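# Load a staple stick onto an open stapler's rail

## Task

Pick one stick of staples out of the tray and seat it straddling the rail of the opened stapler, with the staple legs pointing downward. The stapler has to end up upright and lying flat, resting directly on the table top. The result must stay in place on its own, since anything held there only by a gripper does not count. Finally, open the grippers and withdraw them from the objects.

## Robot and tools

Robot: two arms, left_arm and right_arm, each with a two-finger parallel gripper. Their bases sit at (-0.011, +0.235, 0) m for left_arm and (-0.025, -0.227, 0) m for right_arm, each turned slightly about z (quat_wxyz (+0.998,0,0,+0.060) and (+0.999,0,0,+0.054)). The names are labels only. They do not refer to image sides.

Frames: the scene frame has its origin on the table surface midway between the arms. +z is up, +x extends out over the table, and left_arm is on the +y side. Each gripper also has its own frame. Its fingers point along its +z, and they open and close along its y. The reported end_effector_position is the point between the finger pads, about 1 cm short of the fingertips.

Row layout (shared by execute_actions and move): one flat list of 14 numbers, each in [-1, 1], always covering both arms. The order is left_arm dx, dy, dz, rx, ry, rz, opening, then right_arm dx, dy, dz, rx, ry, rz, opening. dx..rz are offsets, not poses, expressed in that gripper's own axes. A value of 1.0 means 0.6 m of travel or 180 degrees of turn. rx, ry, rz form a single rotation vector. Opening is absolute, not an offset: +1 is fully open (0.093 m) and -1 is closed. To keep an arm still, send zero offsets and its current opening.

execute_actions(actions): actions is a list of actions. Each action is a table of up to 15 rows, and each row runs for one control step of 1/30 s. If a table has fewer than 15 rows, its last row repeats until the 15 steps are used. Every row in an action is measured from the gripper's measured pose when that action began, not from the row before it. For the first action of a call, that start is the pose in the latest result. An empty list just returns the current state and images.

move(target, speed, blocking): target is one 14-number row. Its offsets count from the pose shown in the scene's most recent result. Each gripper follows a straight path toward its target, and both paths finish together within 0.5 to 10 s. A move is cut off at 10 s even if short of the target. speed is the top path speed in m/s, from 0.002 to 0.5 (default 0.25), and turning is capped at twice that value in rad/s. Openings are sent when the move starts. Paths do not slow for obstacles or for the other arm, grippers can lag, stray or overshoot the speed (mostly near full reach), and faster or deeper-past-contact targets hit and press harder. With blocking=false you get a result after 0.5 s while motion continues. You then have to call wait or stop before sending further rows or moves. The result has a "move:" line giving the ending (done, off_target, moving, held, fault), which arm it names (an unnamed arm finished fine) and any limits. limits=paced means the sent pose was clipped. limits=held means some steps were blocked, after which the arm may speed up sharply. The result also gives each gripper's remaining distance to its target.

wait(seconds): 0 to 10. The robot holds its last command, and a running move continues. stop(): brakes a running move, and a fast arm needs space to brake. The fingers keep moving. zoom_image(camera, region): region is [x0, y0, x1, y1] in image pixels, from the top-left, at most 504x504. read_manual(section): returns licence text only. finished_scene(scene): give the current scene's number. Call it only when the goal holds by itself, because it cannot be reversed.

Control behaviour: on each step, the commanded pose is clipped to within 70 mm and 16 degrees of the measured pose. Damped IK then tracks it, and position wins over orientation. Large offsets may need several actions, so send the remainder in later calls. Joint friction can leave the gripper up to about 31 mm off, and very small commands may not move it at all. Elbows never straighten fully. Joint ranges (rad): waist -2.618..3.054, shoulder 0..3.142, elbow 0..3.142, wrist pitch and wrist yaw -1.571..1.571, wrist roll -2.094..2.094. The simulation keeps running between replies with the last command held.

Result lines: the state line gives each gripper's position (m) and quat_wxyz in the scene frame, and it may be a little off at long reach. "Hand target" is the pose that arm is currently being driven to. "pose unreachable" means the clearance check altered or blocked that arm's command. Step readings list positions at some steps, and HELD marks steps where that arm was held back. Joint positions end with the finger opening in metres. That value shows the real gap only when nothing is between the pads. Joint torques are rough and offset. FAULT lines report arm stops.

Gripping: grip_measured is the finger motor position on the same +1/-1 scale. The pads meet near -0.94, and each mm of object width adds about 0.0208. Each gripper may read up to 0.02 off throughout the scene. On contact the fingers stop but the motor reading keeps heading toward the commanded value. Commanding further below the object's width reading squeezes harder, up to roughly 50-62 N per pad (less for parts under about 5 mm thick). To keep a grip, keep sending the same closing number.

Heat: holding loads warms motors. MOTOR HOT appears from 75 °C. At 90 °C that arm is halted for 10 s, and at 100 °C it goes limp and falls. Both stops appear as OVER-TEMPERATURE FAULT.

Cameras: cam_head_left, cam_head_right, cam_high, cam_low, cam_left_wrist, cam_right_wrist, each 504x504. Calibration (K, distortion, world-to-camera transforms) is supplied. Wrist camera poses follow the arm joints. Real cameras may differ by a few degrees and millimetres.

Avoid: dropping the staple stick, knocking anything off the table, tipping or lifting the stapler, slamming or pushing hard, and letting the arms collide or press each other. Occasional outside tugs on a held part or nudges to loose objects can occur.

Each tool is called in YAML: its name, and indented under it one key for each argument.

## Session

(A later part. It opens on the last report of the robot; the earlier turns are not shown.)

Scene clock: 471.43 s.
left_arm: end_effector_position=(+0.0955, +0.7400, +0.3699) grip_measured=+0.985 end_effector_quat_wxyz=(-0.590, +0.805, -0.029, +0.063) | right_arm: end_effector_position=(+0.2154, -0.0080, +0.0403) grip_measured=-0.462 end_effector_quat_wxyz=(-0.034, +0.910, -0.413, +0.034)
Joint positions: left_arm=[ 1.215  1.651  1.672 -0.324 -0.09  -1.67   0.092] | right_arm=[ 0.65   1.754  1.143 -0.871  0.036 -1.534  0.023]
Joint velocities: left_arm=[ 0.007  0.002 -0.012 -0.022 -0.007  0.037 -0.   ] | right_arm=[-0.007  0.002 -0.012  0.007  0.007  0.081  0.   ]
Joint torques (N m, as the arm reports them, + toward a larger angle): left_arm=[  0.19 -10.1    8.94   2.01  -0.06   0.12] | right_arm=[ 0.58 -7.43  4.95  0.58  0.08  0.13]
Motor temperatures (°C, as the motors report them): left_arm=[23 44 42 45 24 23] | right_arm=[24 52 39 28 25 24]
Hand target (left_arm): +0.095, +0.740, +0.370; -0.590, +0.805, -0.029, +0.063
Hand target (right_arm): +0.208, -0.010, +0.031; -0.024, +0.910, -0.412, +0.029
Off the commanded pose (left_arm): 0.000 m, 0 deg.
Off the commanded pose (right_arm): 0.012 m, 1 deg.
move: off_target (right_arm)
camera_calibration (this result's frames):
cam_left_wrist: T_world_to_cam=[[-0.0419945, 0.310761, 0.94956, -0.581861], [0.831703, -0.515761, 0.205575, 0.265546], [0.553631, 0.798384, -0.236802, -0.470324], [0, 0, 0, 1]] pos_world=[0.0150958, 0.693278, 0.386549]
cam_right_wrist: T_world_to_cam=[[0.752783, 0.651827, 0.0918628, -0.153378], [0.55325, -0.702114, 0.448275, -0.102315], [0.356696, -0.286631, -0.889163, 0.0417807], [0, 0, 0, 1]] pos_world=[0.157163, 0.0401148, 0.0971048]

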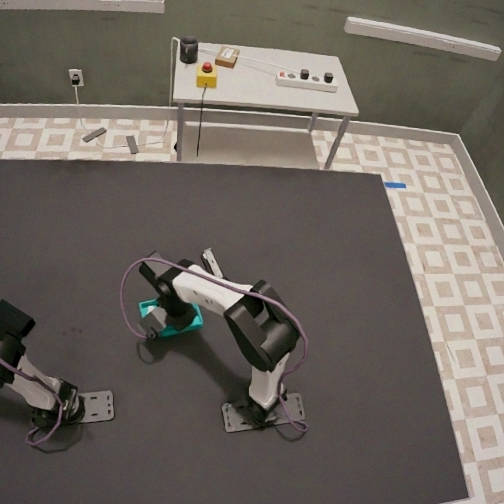

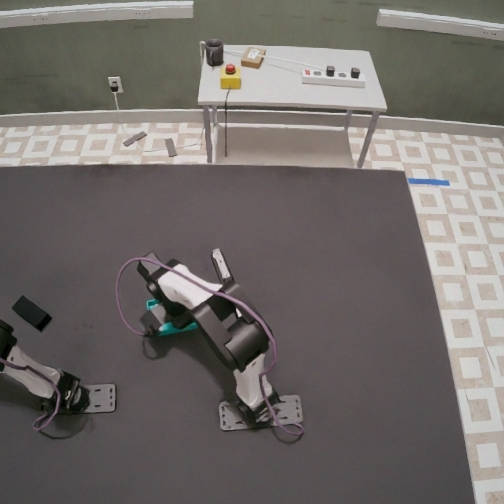

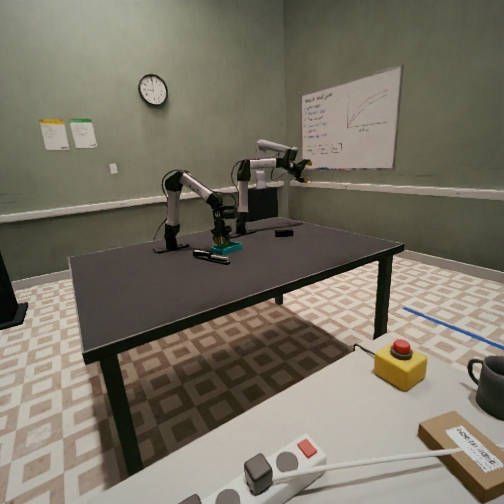

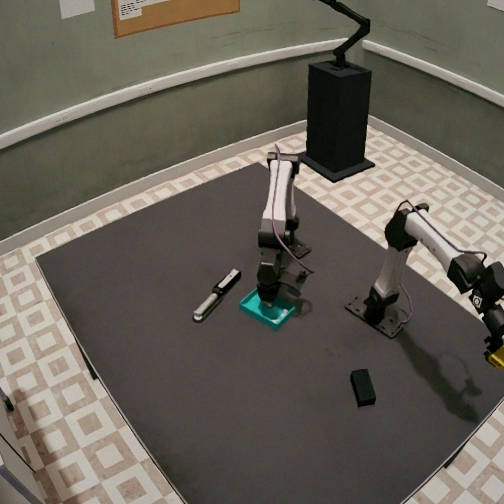

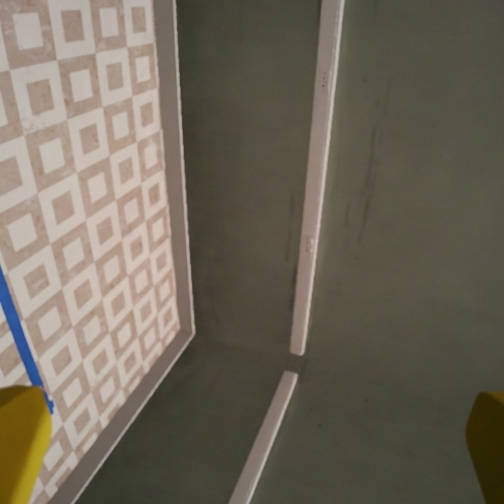

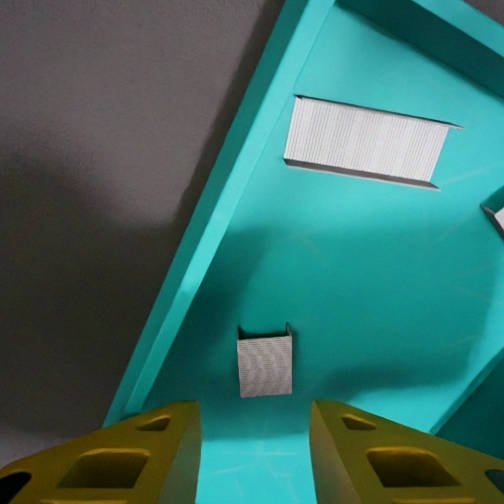

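move:
  target: [0,0,0,0,0,0,1, 0,-0.004,0,0,0,0.11,-0.40]
  speed: 0.1

move:
  target: [0,0,0,0,0,0,1, 0,0,0.035,0,0,0,-0.40]
  speed: 0.03

Scene clock: 484.53 s.
left_arm: end_effector_position=(+0.0955, +0.7400, +0.3699) grip_measured=+0.985 end_effector_quat_wxyz=(-0.590, +0.805, -0.029, +0.063) | right_arm: end_effector_position=(+0.2156, -0.0078, +0.0403) grip_measured=-0.402 end_effector_quat_wxyz=(-0.040, +0.828, -0.558, +0.028)
Joint positions: left_arm=[ 1.215  1.651  1.672 -0.324 -0.09  -1.67   0.092] | right_arm=[ 0.65   1.754  1.143 -0.87   0.036 -1.2    0.026]
Joint velocities: left_arm=[-0.017 -0.002  0.007  0.007  0.022 -0.007 -0.   ] | right_arm=[ 0.017 -0.007  0.007 -0.022  0.007  0.066 -0.   ]
Joint torques (N m, as the arm reports them, + toward a larger angle): left_arm=[  0.12 -10.06   9.02   1.99  -0.03   0.1 ] | right_arm=[-0.37 -7.4   8.08  0.5   0.08  0.14]
Motor temperatures (°C, as the motors report them): left_arm=[23 44 42 45 24 23] | right_arm=[24 50 39 28 25 24]
Hand target (left_arm): +0.095, +0.740, +0.370; -0.590, +0.805, -0.029, +0.063
Hand target (right_arm): +0.217, -0.006, +0.041; -0.039, +0.825, -0.563, +0.027
Off the commanded pose (left_arm): 0.000 m, 0 deg.
Off the commanded pose (right_arm): 0.002 m, 1 deg.
move: done
camera_calibration (this result's frames):
cam_left_wrist: T_world_to_cam=[[-0.0419945, 0.310761, 0.94956, -0.581861], [0.831703, -0.515761, 0.205575, 0.265546], [0.553631, 0.798384, -0.236802, -0.470324], [0, 0, 0, 1]] pos_world=[0.0150958, 0.693278, 0.386549]
cam_right_wrist: T_world_to_cam=[[0.924755, 0.367582, 0.0985519, -0.193214], [0.296374, -0.858057, 0.419404, -0.0469587], [0.238729, -0.358637, -0.902434, 0.0671996], [0, 0, 0, 1]] pos_world=[0.17655, 0.054829, 0.0993795]

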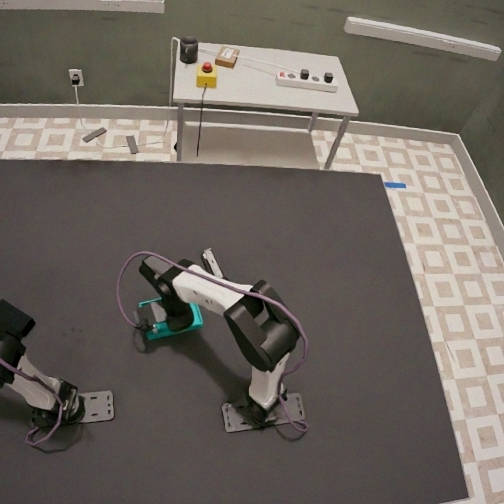

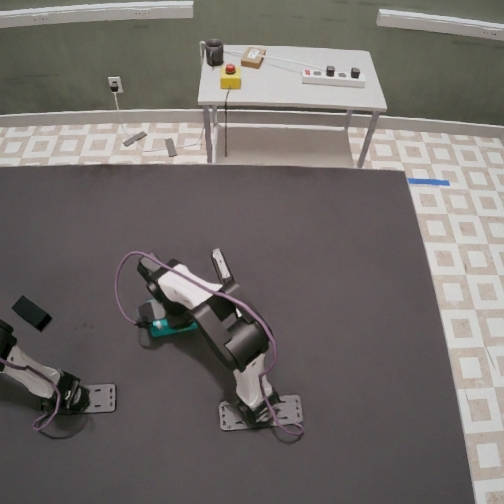

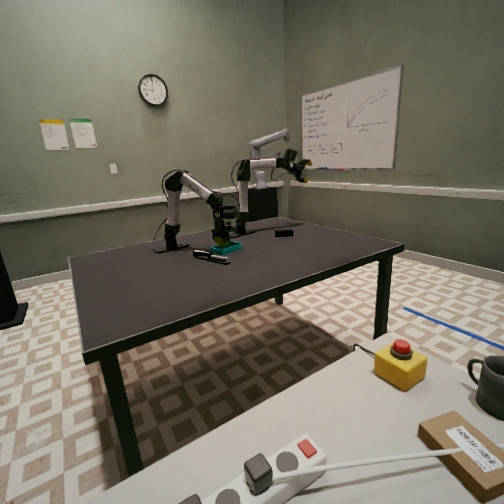

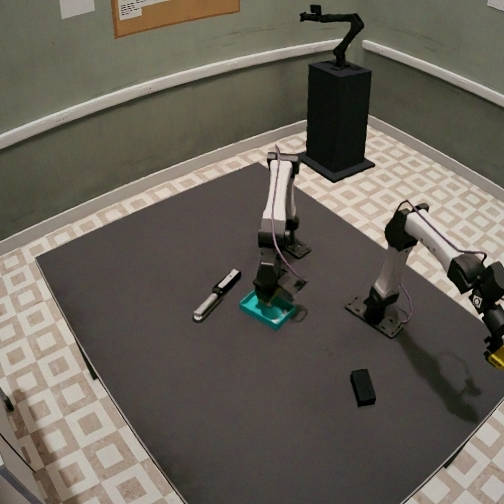

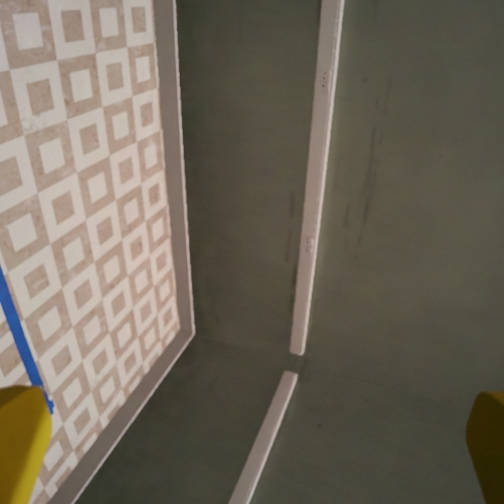

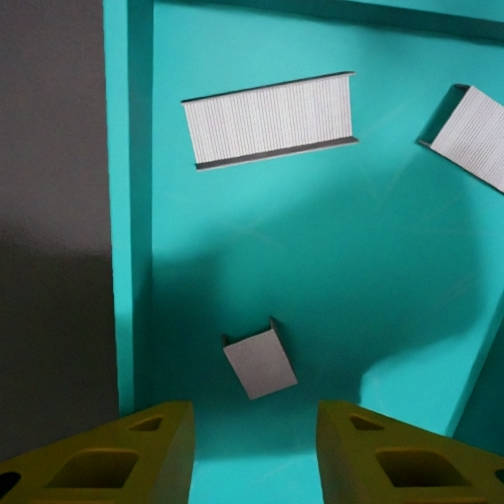

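Scene clock: 485.53 s.
left_arm: end_effector_position=(+0.0955, +0.7400, +0.3699) grip_measured=+0.985 end_effector_quat_wxyz=(-0.590, +0.805, -0.029, +0.063) | right_arm: end_effector_position=(+0.2226, -0.0011, +0.0340) grip_measured=-0.402 end_effector_quat_wxyz=(-0.058, +0.827, -0.558, +0.032)
Joint positions: left_arm=[ 1.215  1.651  1.672 -0.324 -0.09  -1.67   0.092] | right_arm=[ 0.65   1.767  1.127 -0.804  0.036 -1.2    0.026]
Joint velocities: left_arm=[-0.002 -0.032 -0.002 -0.007  0.007 -0.007 -0.001] | right_arm=[ 0.007 -0.022 -0.002 -0.007 -0.037  0.007  0.   ]
Joint torques (N m, as the arm reports them, + toward a larger angle): left_arm=[  0.17 -10.21   8.95   2.02  -0.04   0.1 ] | right_arm=[-0.17 -6.42  4.91  0.67  0.07  0.05]
Motor temperatures (°C, as the motors report them): left_arm=[23 44 42 45 24 23] | right_arm=[24 50 39 28 25 24]
Hand target (left_arm): +0.095, +0.740, +0.370; -0.590, +0.805, -0.029, +0.063
Hand target (right_arm): +0.217, -0.007, +0.020; -0.040, +0.828, -0.558, +0.028
Off the commanded pose (left_arm): 0.000 m, 0 deg.
Off the commanded pose (right_arm): 0.017 m, 2 deg.
move: off_target (right_arm)
camera_calibration (this result's frames):
cam_left_wrist: T_world_to_cam=[[-0.0419945, 0.310761, 0.94956, -0.581861], [0.831703, -0.515761, 0.205575, 0.265546], [0.553631, 0.798384, -0.236802, -0.470324], [0, 0, 0, 1]] pos_world=[0.0150958, 0.693278, 0.386549]
cam_right_wrist: T_world_to_cam=[[0.921627, 0.364615, 0.132893, -0.201963], [0.285325, -0.868748, 0.404804, -0.0376824], [0.263048, -0.33516, -0.904695, 0.0568888], [0, 0, 0, 1]] pos_world=[0.181921, 0.0599689, 0.0935604]

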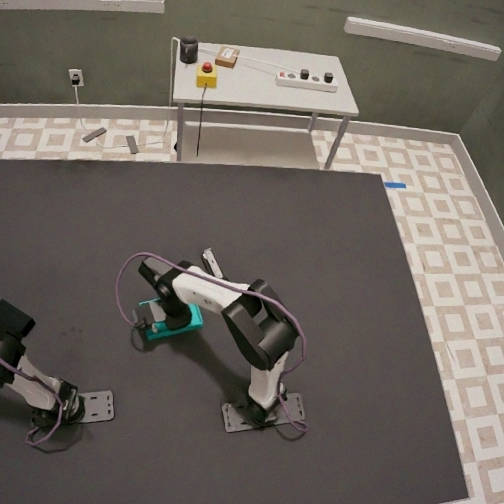

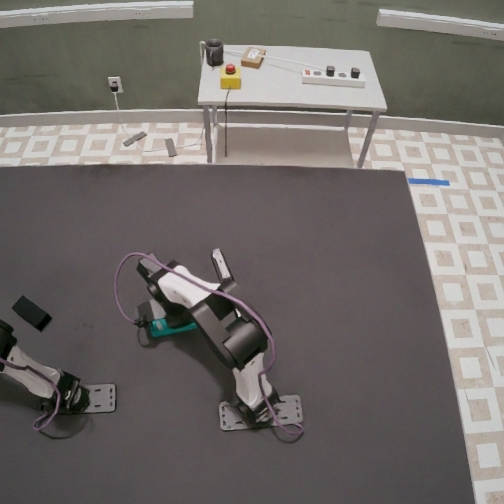

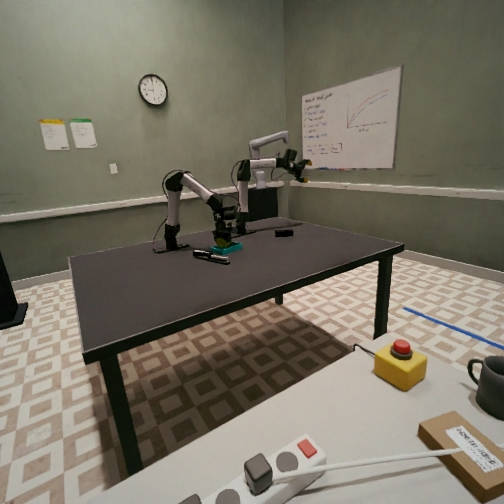

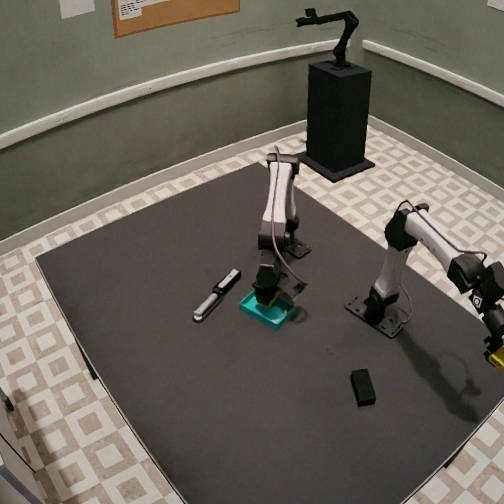

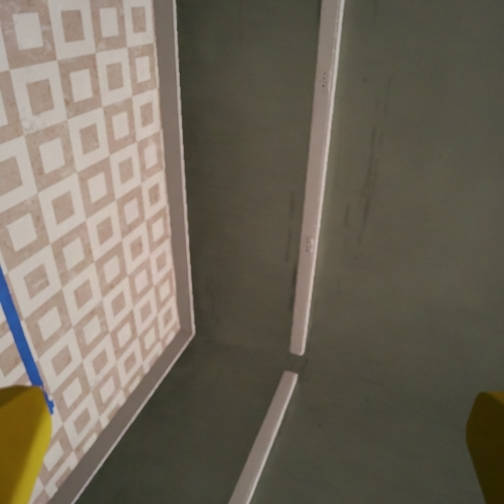

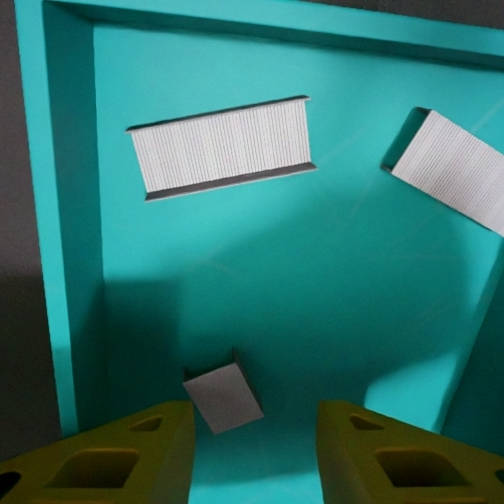

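move:
  target: [0,0,0,0,0,0,1, 0.006,0.02,-0.08,0,0,0,-0.36]
  speed: 0.06

Scene clock: 499.10 s.
left_arm: end_effector_position=(+0.0955, +0.7400, +0.3699) grip_measured=+0.985 end_effector_quat_wxyz=(-0.590, +0.805, -0.029, +0.063) | right_arm: end_effector_position=(+0.2073, -0.0156, +0.0726) grip_measured=-0.362 end_effector_quat_wxyz=(-0.051, +0.828, -0.558, +0.030)
Joint positions: left_arm=[ 1.215  1.651  1.672 -0.324 -0.09  -1.67   0.092] | right_arm=[ 0.65   1.654  1.16  -0.964  0.036 -1.2    0.028]
Joint velocities: left_arm=[-0.012 -0.002  0.012  0.037 -0.022 -0.007 -0.   ] | right_arm=[ 0.007  0.002  0.002  0.022 -0.037  0.022 -0.   ]
Joint torques (N m, as the arm reports them, + toward a larger angle): left_arm=[  0.06 -10.11   8.94   2.01  -0.03   0.11] | right_arm=[ 0.47 -8.09  9.02  0.49  0.09  0.14]
Motor temperatures (°C, as the motors report them): left_arm=[23 44 42 45 24 23] | right_arm=[24 48 38 28 25 24]
Hand target (left_arm): +0.095, +0.740, +0.370; -0.590, +0.805, -0.029, +0.063
Hand target (right_arm): +0.207, -0.012, +0.080; -0.058, +0.827, -0.558, +0.031
Off the commanded pose (left_arm): 0.000 m, 0 deg.
Off the commanded pose (right_arm): 0.008 m, 1 deg.
move: done
camera_calibration (this result's frames):
cam_left_wrist: T_world_to_cam=[[-0.0419945, 0.310761, 0.94956, -0.581861], [0.831703, -0.515761, 0.205575, 0.265546], [0.553631, 0.798384, -0.236802, -0.470324], [0, 0, 0, 1]] pos_world=[0.0150958, 0.693278, 0.386549]
cam_right_wrist: T_world_to_cam=[[0.922956, 0.365872, 0.119542, -0.186983], [0.289617, -0.864687, 0.410411, -0.0627522], [0.253525, -0.34417, -0.904031, 0.0927549], [0, 0, 0, 1]] pos_world=[0.167236, 0.0460744, 0.13196]

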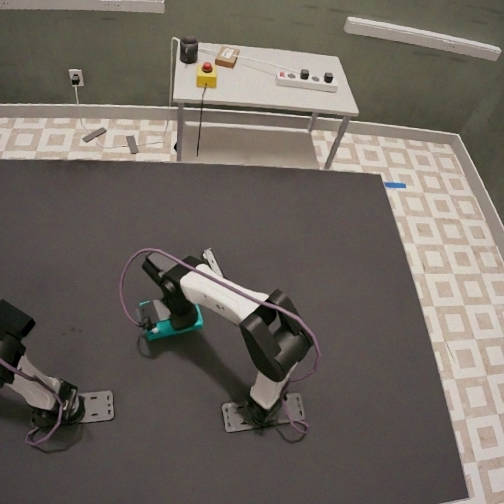

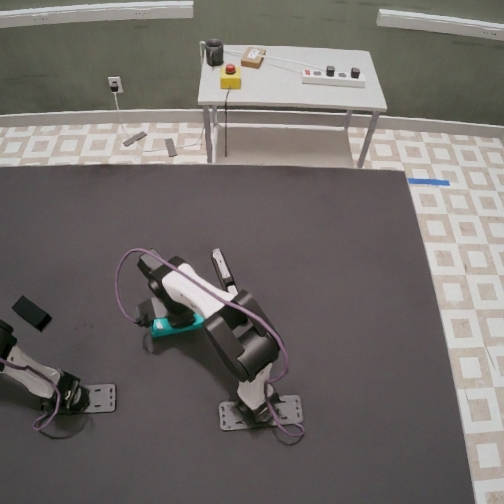

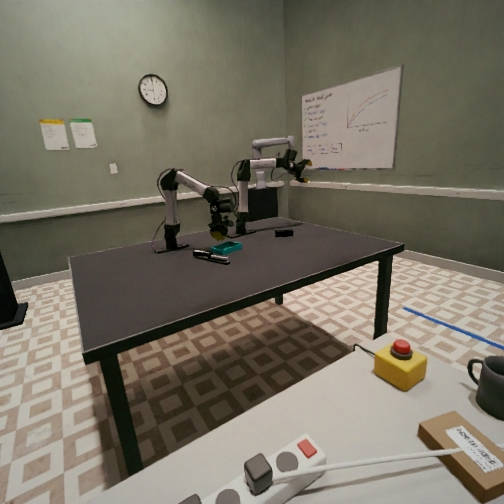

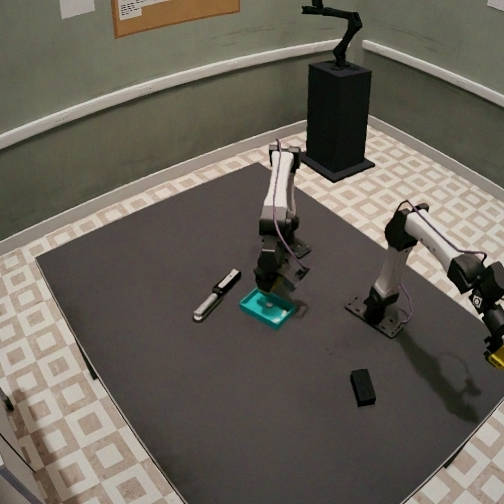

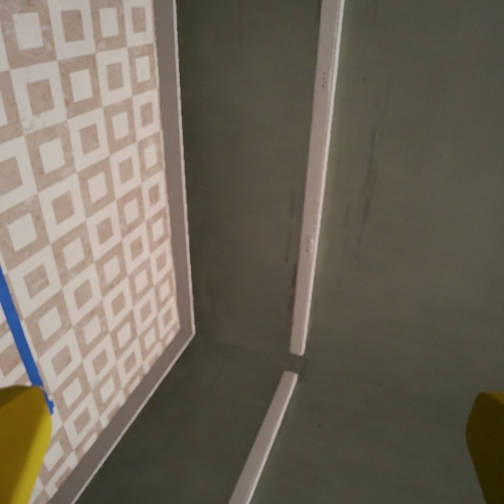

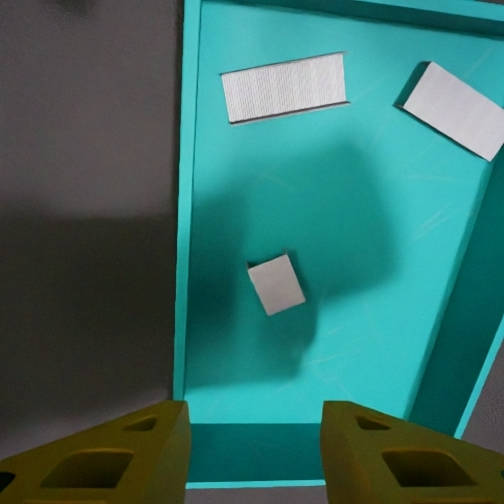

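move:
  target: [0,0,0,0,0,0,1, 0,0.002,0.097,0,0,0,-0.38]
  speed: 0.06

Scene clock: 509.63 s.
left_arm: end_effector_position=(+0.0955, +0.7400, +0.3699) grip_measured=+0.985 end_effector_quat_wxyz=(-0.590, +0.805, -0.029, +0.063) | right_arm: end_effector_position=(+0.2202, -0.0035, +0.0361) grip_measured=-0.379 end_effector_quat_wxyz=(-0.079, +0.826, -0.557, +0.037)
Joint positions: left_arm=[ 1.215  1.651  1.672 -0.324 -0.09  -1.67   0.092] | right_arm=[ 0.65   1.717  1.07  -0.753  0.037 -1.2    0.027]
Joint velocities: left_arm=[-0.002  0.002  0.002 -0.022  0.022  0.022 -0.001] | right_arm=[ 0.012  0.012  0.027 -0.037 -0.007  0.022 -0.001]
Joint torques (N m, as the arm reports them, + toward a larger angle): left_arm=[  0.22 -10.09   8.98   2.    -0.02   0.09] | right_arm=[-0.63 -5.09  3.74  0.8   0.06  0.04]
Motor temperatures (°C, as the motors report them): left_arm=[23 44 42 46 24 23] | right_arm=[24 47 40 28 25 24]
Hand target (left_arm): +0.095, +0.740, +0.370; -0.590, +0.805, -0.029, +0.063
Hand target (right_arm): +0.212, -0.013, +0.016; -0.051, +0.828, -0.558, +0.030
Off the commanded pose (left_arm): 0.000 m, 0 deg.
Off the commanded pose (right_arm): 0.025 m, 3 deg.
move: off_target (right_arm)
camera_calibration (this result's frames):
cam_left_wrist: T_world_to_cam=[[-0.0419945, 0.310761, 0.94956, -0.581861], [0.831703, -0.515761, 0.205575, 0.265546], [0.553631, 0.798384, -0.236802, -0.470324], [0, 0, 0, 1]] pos_world=[0.0150958, 0.693278, 0.386549]
cam_right_wrist: T_world_to_cam=[[0.916803, 0.360067, 0.172695, -0.199563], [0.272602, -0.880312, 0.388252, -0.0366075], [0.291822, -0.308873, -0.905228, 0.0523899], [0, 0, 0, 1]] pos_world=[0.177651, 0.0558119, 0.0961012]

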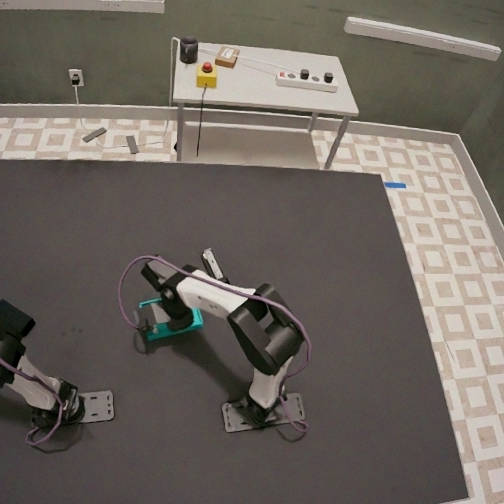

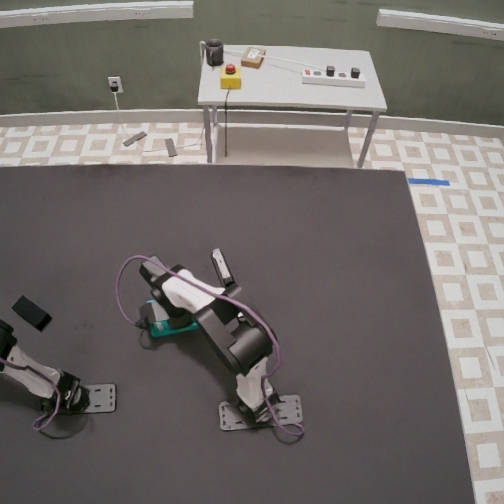

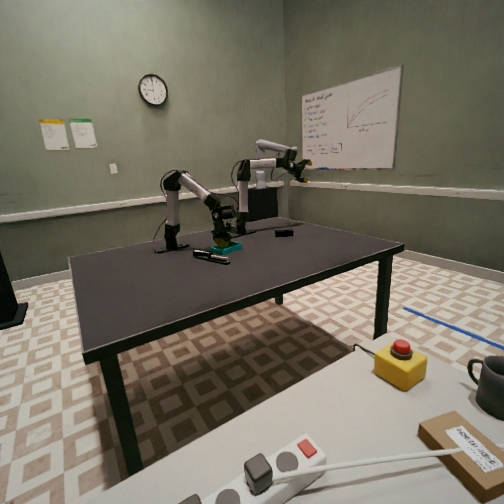

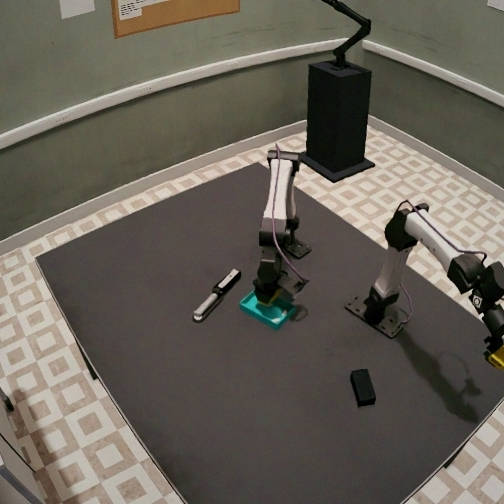

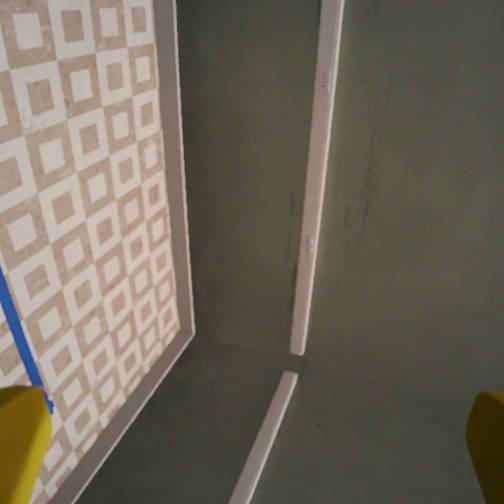

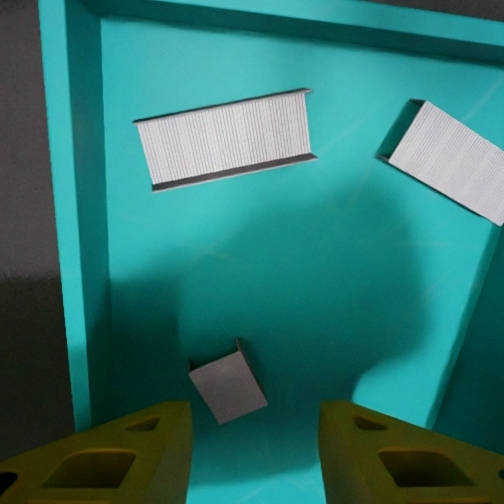

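execute_actions:
  actions:
    - [[0,0,0,0,0,0,1,0,0.025,0,0,0,0,-0.38]]
    - [[0,0,0,0,0,0,1,0,0,0,0,0,0,-0.38]]

Scene clock: 529.10 s.
left_arm: end_effector_position=(+0.0955, +0.7400, +0.3699) grip_measured=+0.985 end_effector_quat_wxyz=(-0.590, +0.805, -0.029, +0.063) | right_arm: end_effector_position=(+0.2131, -0.0056, +0.0371) grip_measured=-0.379 end_effector_quat_wxyz=(-0.084, +0.826, -0.556, +0.037)
Joint positions: left_arm=[ 1.215  1.651  1.672 -0.324 -0.09  -1.67   0.092] | right_arm=[ 0.661  1.683  1.033 -0.74   0.038 -1.191  0.027]
Joint velocities: left_arm=[ 0.002  0.012 -0.012 -0.007 -0.022 -0.022  0.   ] | right_arm=[ 0.002  0.002 -0.007  0.022 -0.037 -0.051 -0.002]
Joint torques (N m, as the arm reports them, + toward a larger angle): left_arm=[  0.12 -10.1    8.89   2.01  -0.05   0.1 ] | right_arm=[-0.35 -7.5   7.34  0.69  0.07  0.04]
Motor temperatures (°C, as the motors report them): left_arm=[23 44 42 46 24 23] | right_arm=[24 44 38 28 25 24]
Hand target (left_arm): +0.095, +0.740, +0.370; -0.590, +0.805, -0.029, +0.063
Hand target (right_arm): +0.213, -0.006, +0.037; -0.084, +0.826, -0.556, +0.037
Off the commanded pose (left_arm): 0.000 m, 0 deg.
Off the commanded pose (right_arm): 0.000 m, 0 deg.
Step readings (end_effector_position; steps 1 to 15: 1st action; 16 to 30: 2nd action):
0: left_arm (+0.0955, +0.7400, +0.3699) | right_arm (+0.2205, -0.0032, +0.0359)
1: left_arm (+0.0955, +0.7400, +0.3699) | right_arm (+0.2203, -0.0035, +0.0362)
2: left_arm (+0.0955, +0.7400, +0.3699) | right_arm (+0.2190, -0.0039, +0.0368)
4: left_arm (+0.0955, +0.7400, +0.3699) | right_arm (+0.2151, -0.0054, +0.0374)
8: left_arm (+0.0955, +0.7400, +0.3699) | right_arm (+0.2131, -0.0056, +0.0371)
15: left_arm (+0.0955, +0.7400, +0.3699) | right_arm (+0.2131, -0.0056, +0.0371)
16: left_arm (+0.0955, +0.7400, +0.3699) | right_arm (+0.2131, -0.0056, +0.0371)
17: left_arm (+0.0955, +0.7400, +0.3699) | right_arm (+0.2131, -0.0056, +0.0371)
19: left_arm (+0.0955, +0.7400, +0.3699) | right_arm (+0.2131, -0.0056, +0.0371)
23: left_arm (+0.0955, +0.7400, +0.3699) | right_arm (+0.2131, -0.0056, +0.0371)
30: end_effector_position above
camera_calibration (this result's frames):
cam_left_wrist: T_world_to_cam=[[-0.0419945, 0.310761, 0.94956, -0.581861], [0.831703, -0.515761, 0.205575, 0.265546], [0.553631, 0.798384, -0.236802, -0.470324], [0, 0, 0, 1]] pos_world=[0.0150958, 0.693278, 0.386549]
cam_right_wrist: T_world_to_cam=[[0.914847, 0.360418, 0.182084, -0.192356], [0.271536, -0.882842, 0.383222, -0.0365338], [0.298871, -0.301147, -0.905531, 0.0532412], [0, 0, 0, 1]] pos_world=[0.169984, 0.0531084, 0.097237]

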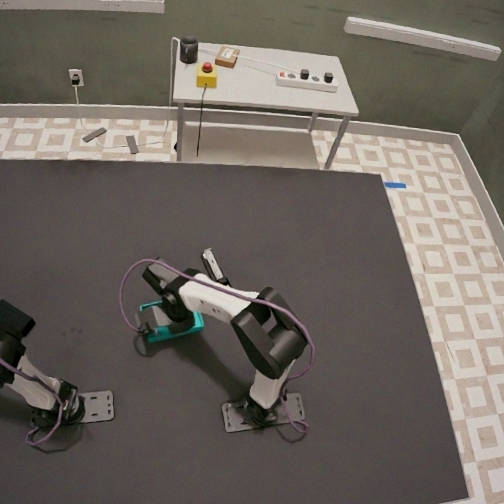

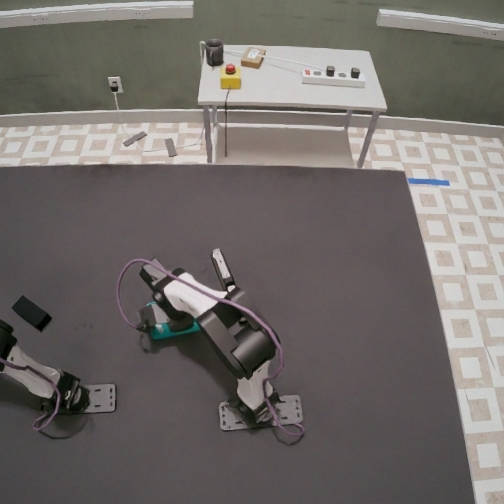

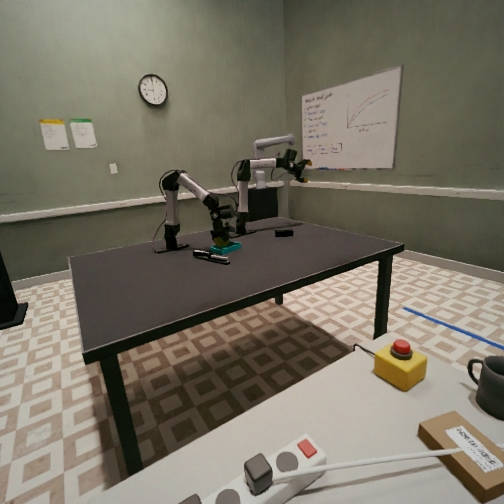

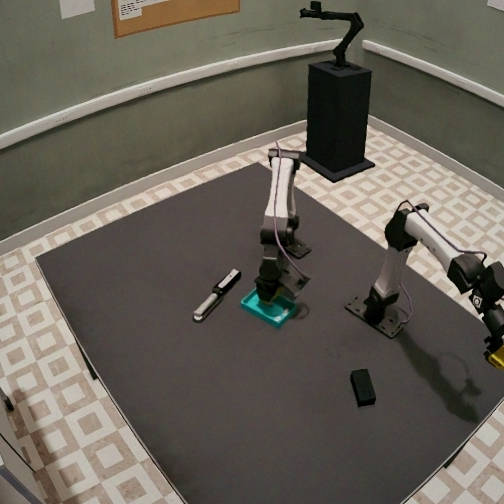

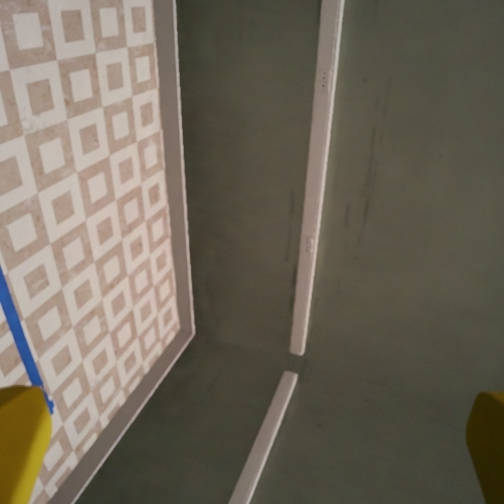

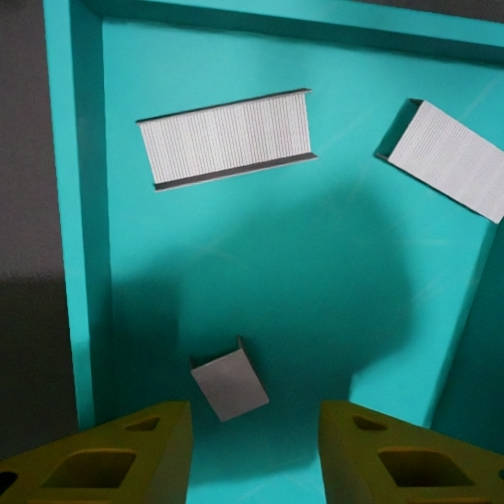

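move:
  target: [0,0,0,0,0,0,1, 0,0,-0.07,0,0,0,-0.42]
  speed: 0.08

move:
  target: [0,0,0,0,0,0,1, 0,0,0,0,0,0.5,-0.42]
  speed: 0.4

Scene clock: 566.93 s.
left_arm: end_effector_position=(+0.0955, +0.7400, +0.3699) grip_measured=+0.985 end_effector_quat_wxyz=(-0.590, +0.805, -0.029, +0.063) | right_arm: end_effector_position=(+0.2061, -0.0124, +0.0714) grip_measured=-0.418 end_effector_quat_wxyz=(-0.078, +0.826, -0.556, +0.036)
Joint positions: left_arm=[ 1.215  1.651  1.672 -0.324 -0.09  -1.67   0.092] | right_arm=[ 0.661  1.612  1.103 -0.893  0.038 -1.191  0.025]
Joint velocities: left_arm=[-0.002  0.017 -0.002  0.037 -0.037 -0.007 -0.001] | right_arm=[ 0.007 -0.012 -0.002 -0.081  0.066 -0.037  0.   ]
Joint torques (N m, as the arm reports them, + toward a larger angle): left_arm=[  0.17 -10.15   9.     2.01  -0.04   0.13] | right_arm=[-0.12 -7.77  9.1   0.58  0.08  0.1 ]
Motor temperatures (°C, as the motors report them): left_arm=[23 45 43 46 24 23] | right_arm=[24 44 40 28 25 24]
Hand target (left_arm): +0.095, +0.740, +0.370; -0.590, +0.805, -0.029, +0.063
Hand target (right_arm): +0.207, -0.010, +0.078; -0.085, +0.826, -0.556, +0.037
Off the commanded pose (left_arm): 0.000 m, 0 deg.
Off the commanded pose (right_arm): 0.007 m, 1 deg.
move: done
camera_calibration (this result's frames):
cam_left_wrist: T_world_to_cam=[[-0.0419945, 0.310761, 0.94956, -0.581861], [0.831703, -0.515761, 0.205575, 0.265546], [0.553631, 0.798384, -0.236802, -0.470324], [0, 0, 0, 1]] pos_world=[0.0150958, 0.693278, 0.386549]
cam_right_wrist: T_world_to_cam=[[0.916396, 0.361916, 0.170983, -0.189237], [0.274922, -0.879569, 0.3883, -0.0548183], [0.290923, -0.30883, -0.905532, 0.0859639], [0, 0, 0, 1]] pos_world=[0.163478, 0.0468195, 0.131485]

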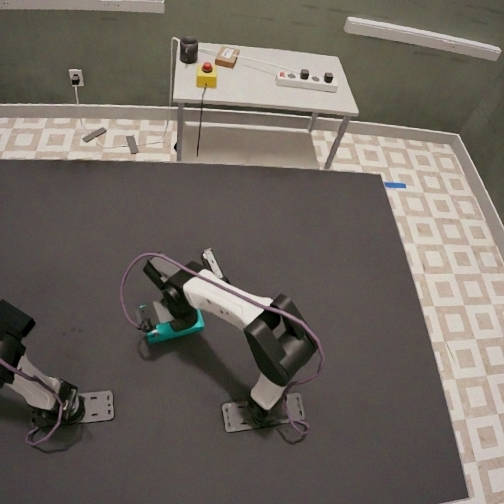

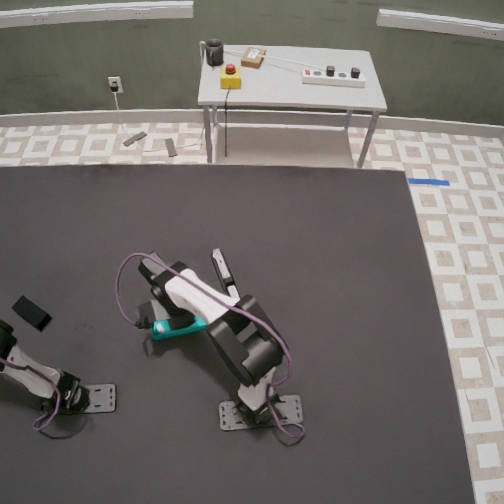

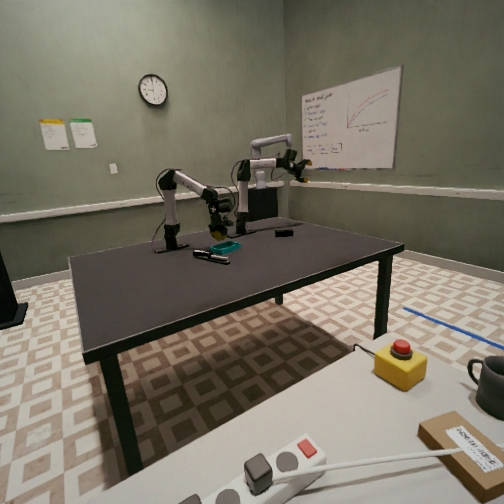

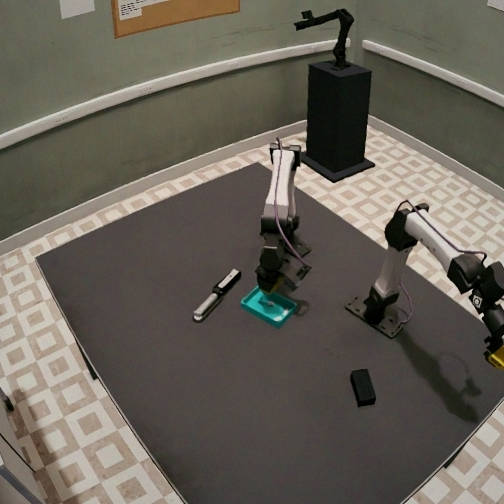

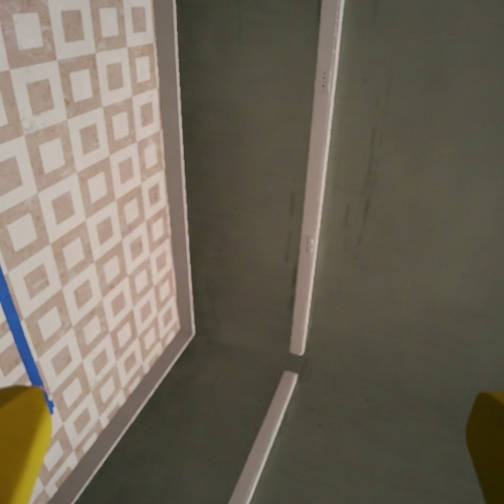

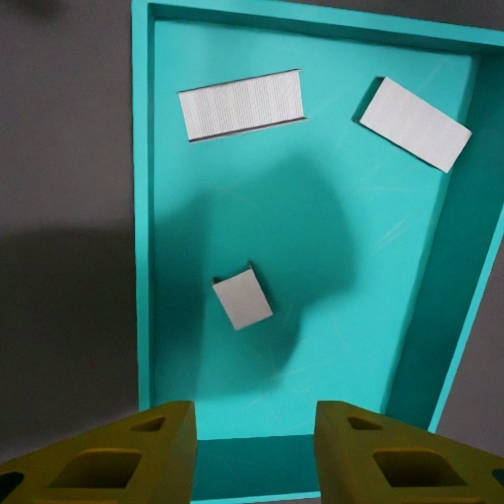

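Scene clock: 569.57 s.
left_arm: end_effector_position=(+0.0955, +0.7400, +0.3699) grip_measured=+0.985 end_effector_quat_wxyz=(-0.590, +0.805, -0.029, +0.063) | right_arm: end_effector_position=(+0.2061, -0.0124, +0.0714) grip_measured=-0.418 end_effector_quat_wxyz=(+0.081, -0.197, +0.977, +0.029)
Joint positions: left_arm=[ 1.215  1.651  1.672 -0.324 -0.09  -1.67   0.092] | right_arm=[ 0.661  1.612  1.103 -0.893  0.038  0.368  0.025]
Joint velocities: left_arm=[-0.012 -0.007 -0.012  0.051  0.037  0.022  0.001] | right_arm=[ 0.002  0.007  0.022  0.051  0.081  0.007 -0.   ]
Joint torques (N m, as the arm reports them, + toward a larger angle): left_arm=[  0.17 -10.14   8.97   2.01  -0.02   0.09] | right_arm=[-0.31 -7.07  7.83  0.75  0.14  0.15]
Motor temperatures (°C, as the motors report them): left_arm=[23 45 43 46 24 23] | right_arm=[24 44 41 28 25 24]
Hand target (left_arm): +0.095, +0.740, +0.370; -0.590, +0.805, -0.029, +0.063
Hand target (right_arm): +0.206, -0.012, +0.071; +0.081, -0.191, +0.978, +0.030
Off the commanded pose (left_arm): 0.000 m, 0 deg.
Off the commanded pose (right_arm): 0.000 m, 1 deg.
move: done
camera_calibration (this result's frames):
cam_left_wrist: T_world_to_cam=[[-0.0419945, 0.310761, 0.94956, -0.581861], [0.831703, -0.515761, 0.205575, 0.265546], [0.553631, 0.798384, -0.236802, -0.470324], [0, 0, 0, 1]] pos_world=[0.0150958, 0.693278, 0.386549]
cam_right_wrist: T_world_to_cam=[[0.382296, -0.923693, -0.0253081, -0.0811536], [-0.889488, -0.375282, 0.26072, 0.200524], [-0.250323, -0.0771608, -0.965083, 0.204637], [0, 0, 0, 1]] pos_world=[0.260614, 0.016082, 0.143157]

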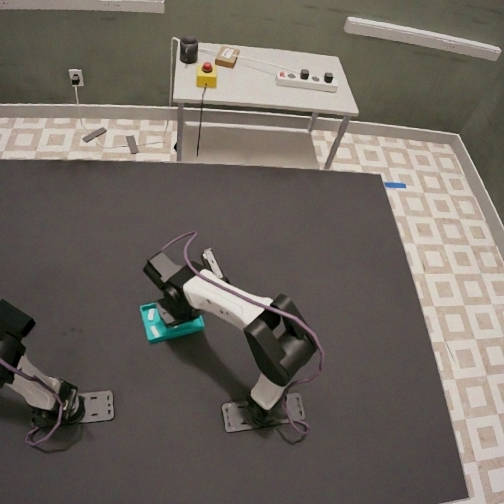

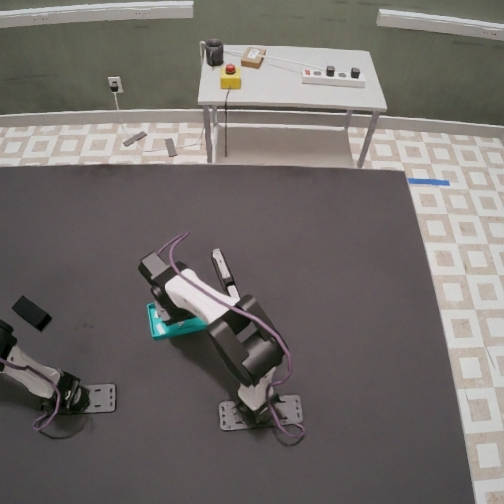

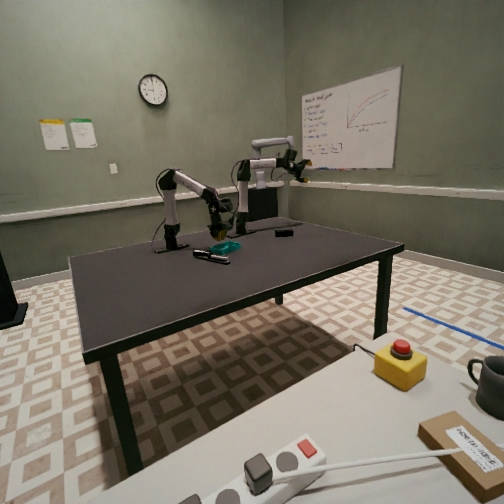

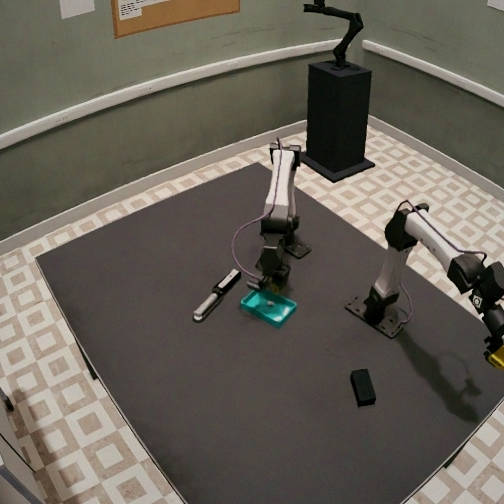

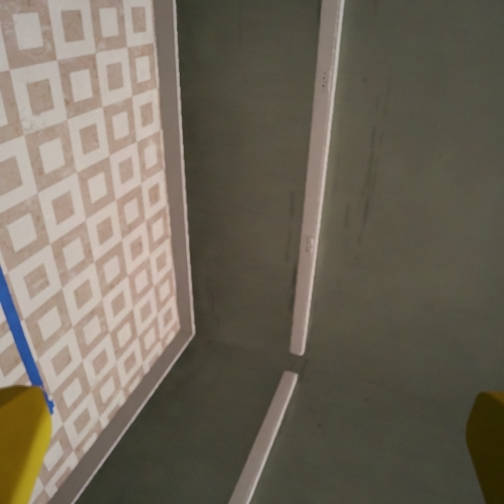

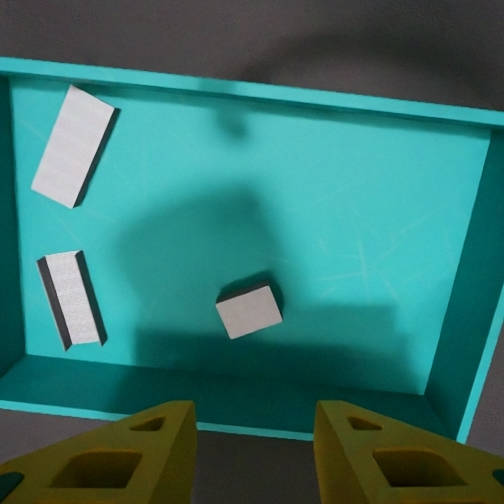

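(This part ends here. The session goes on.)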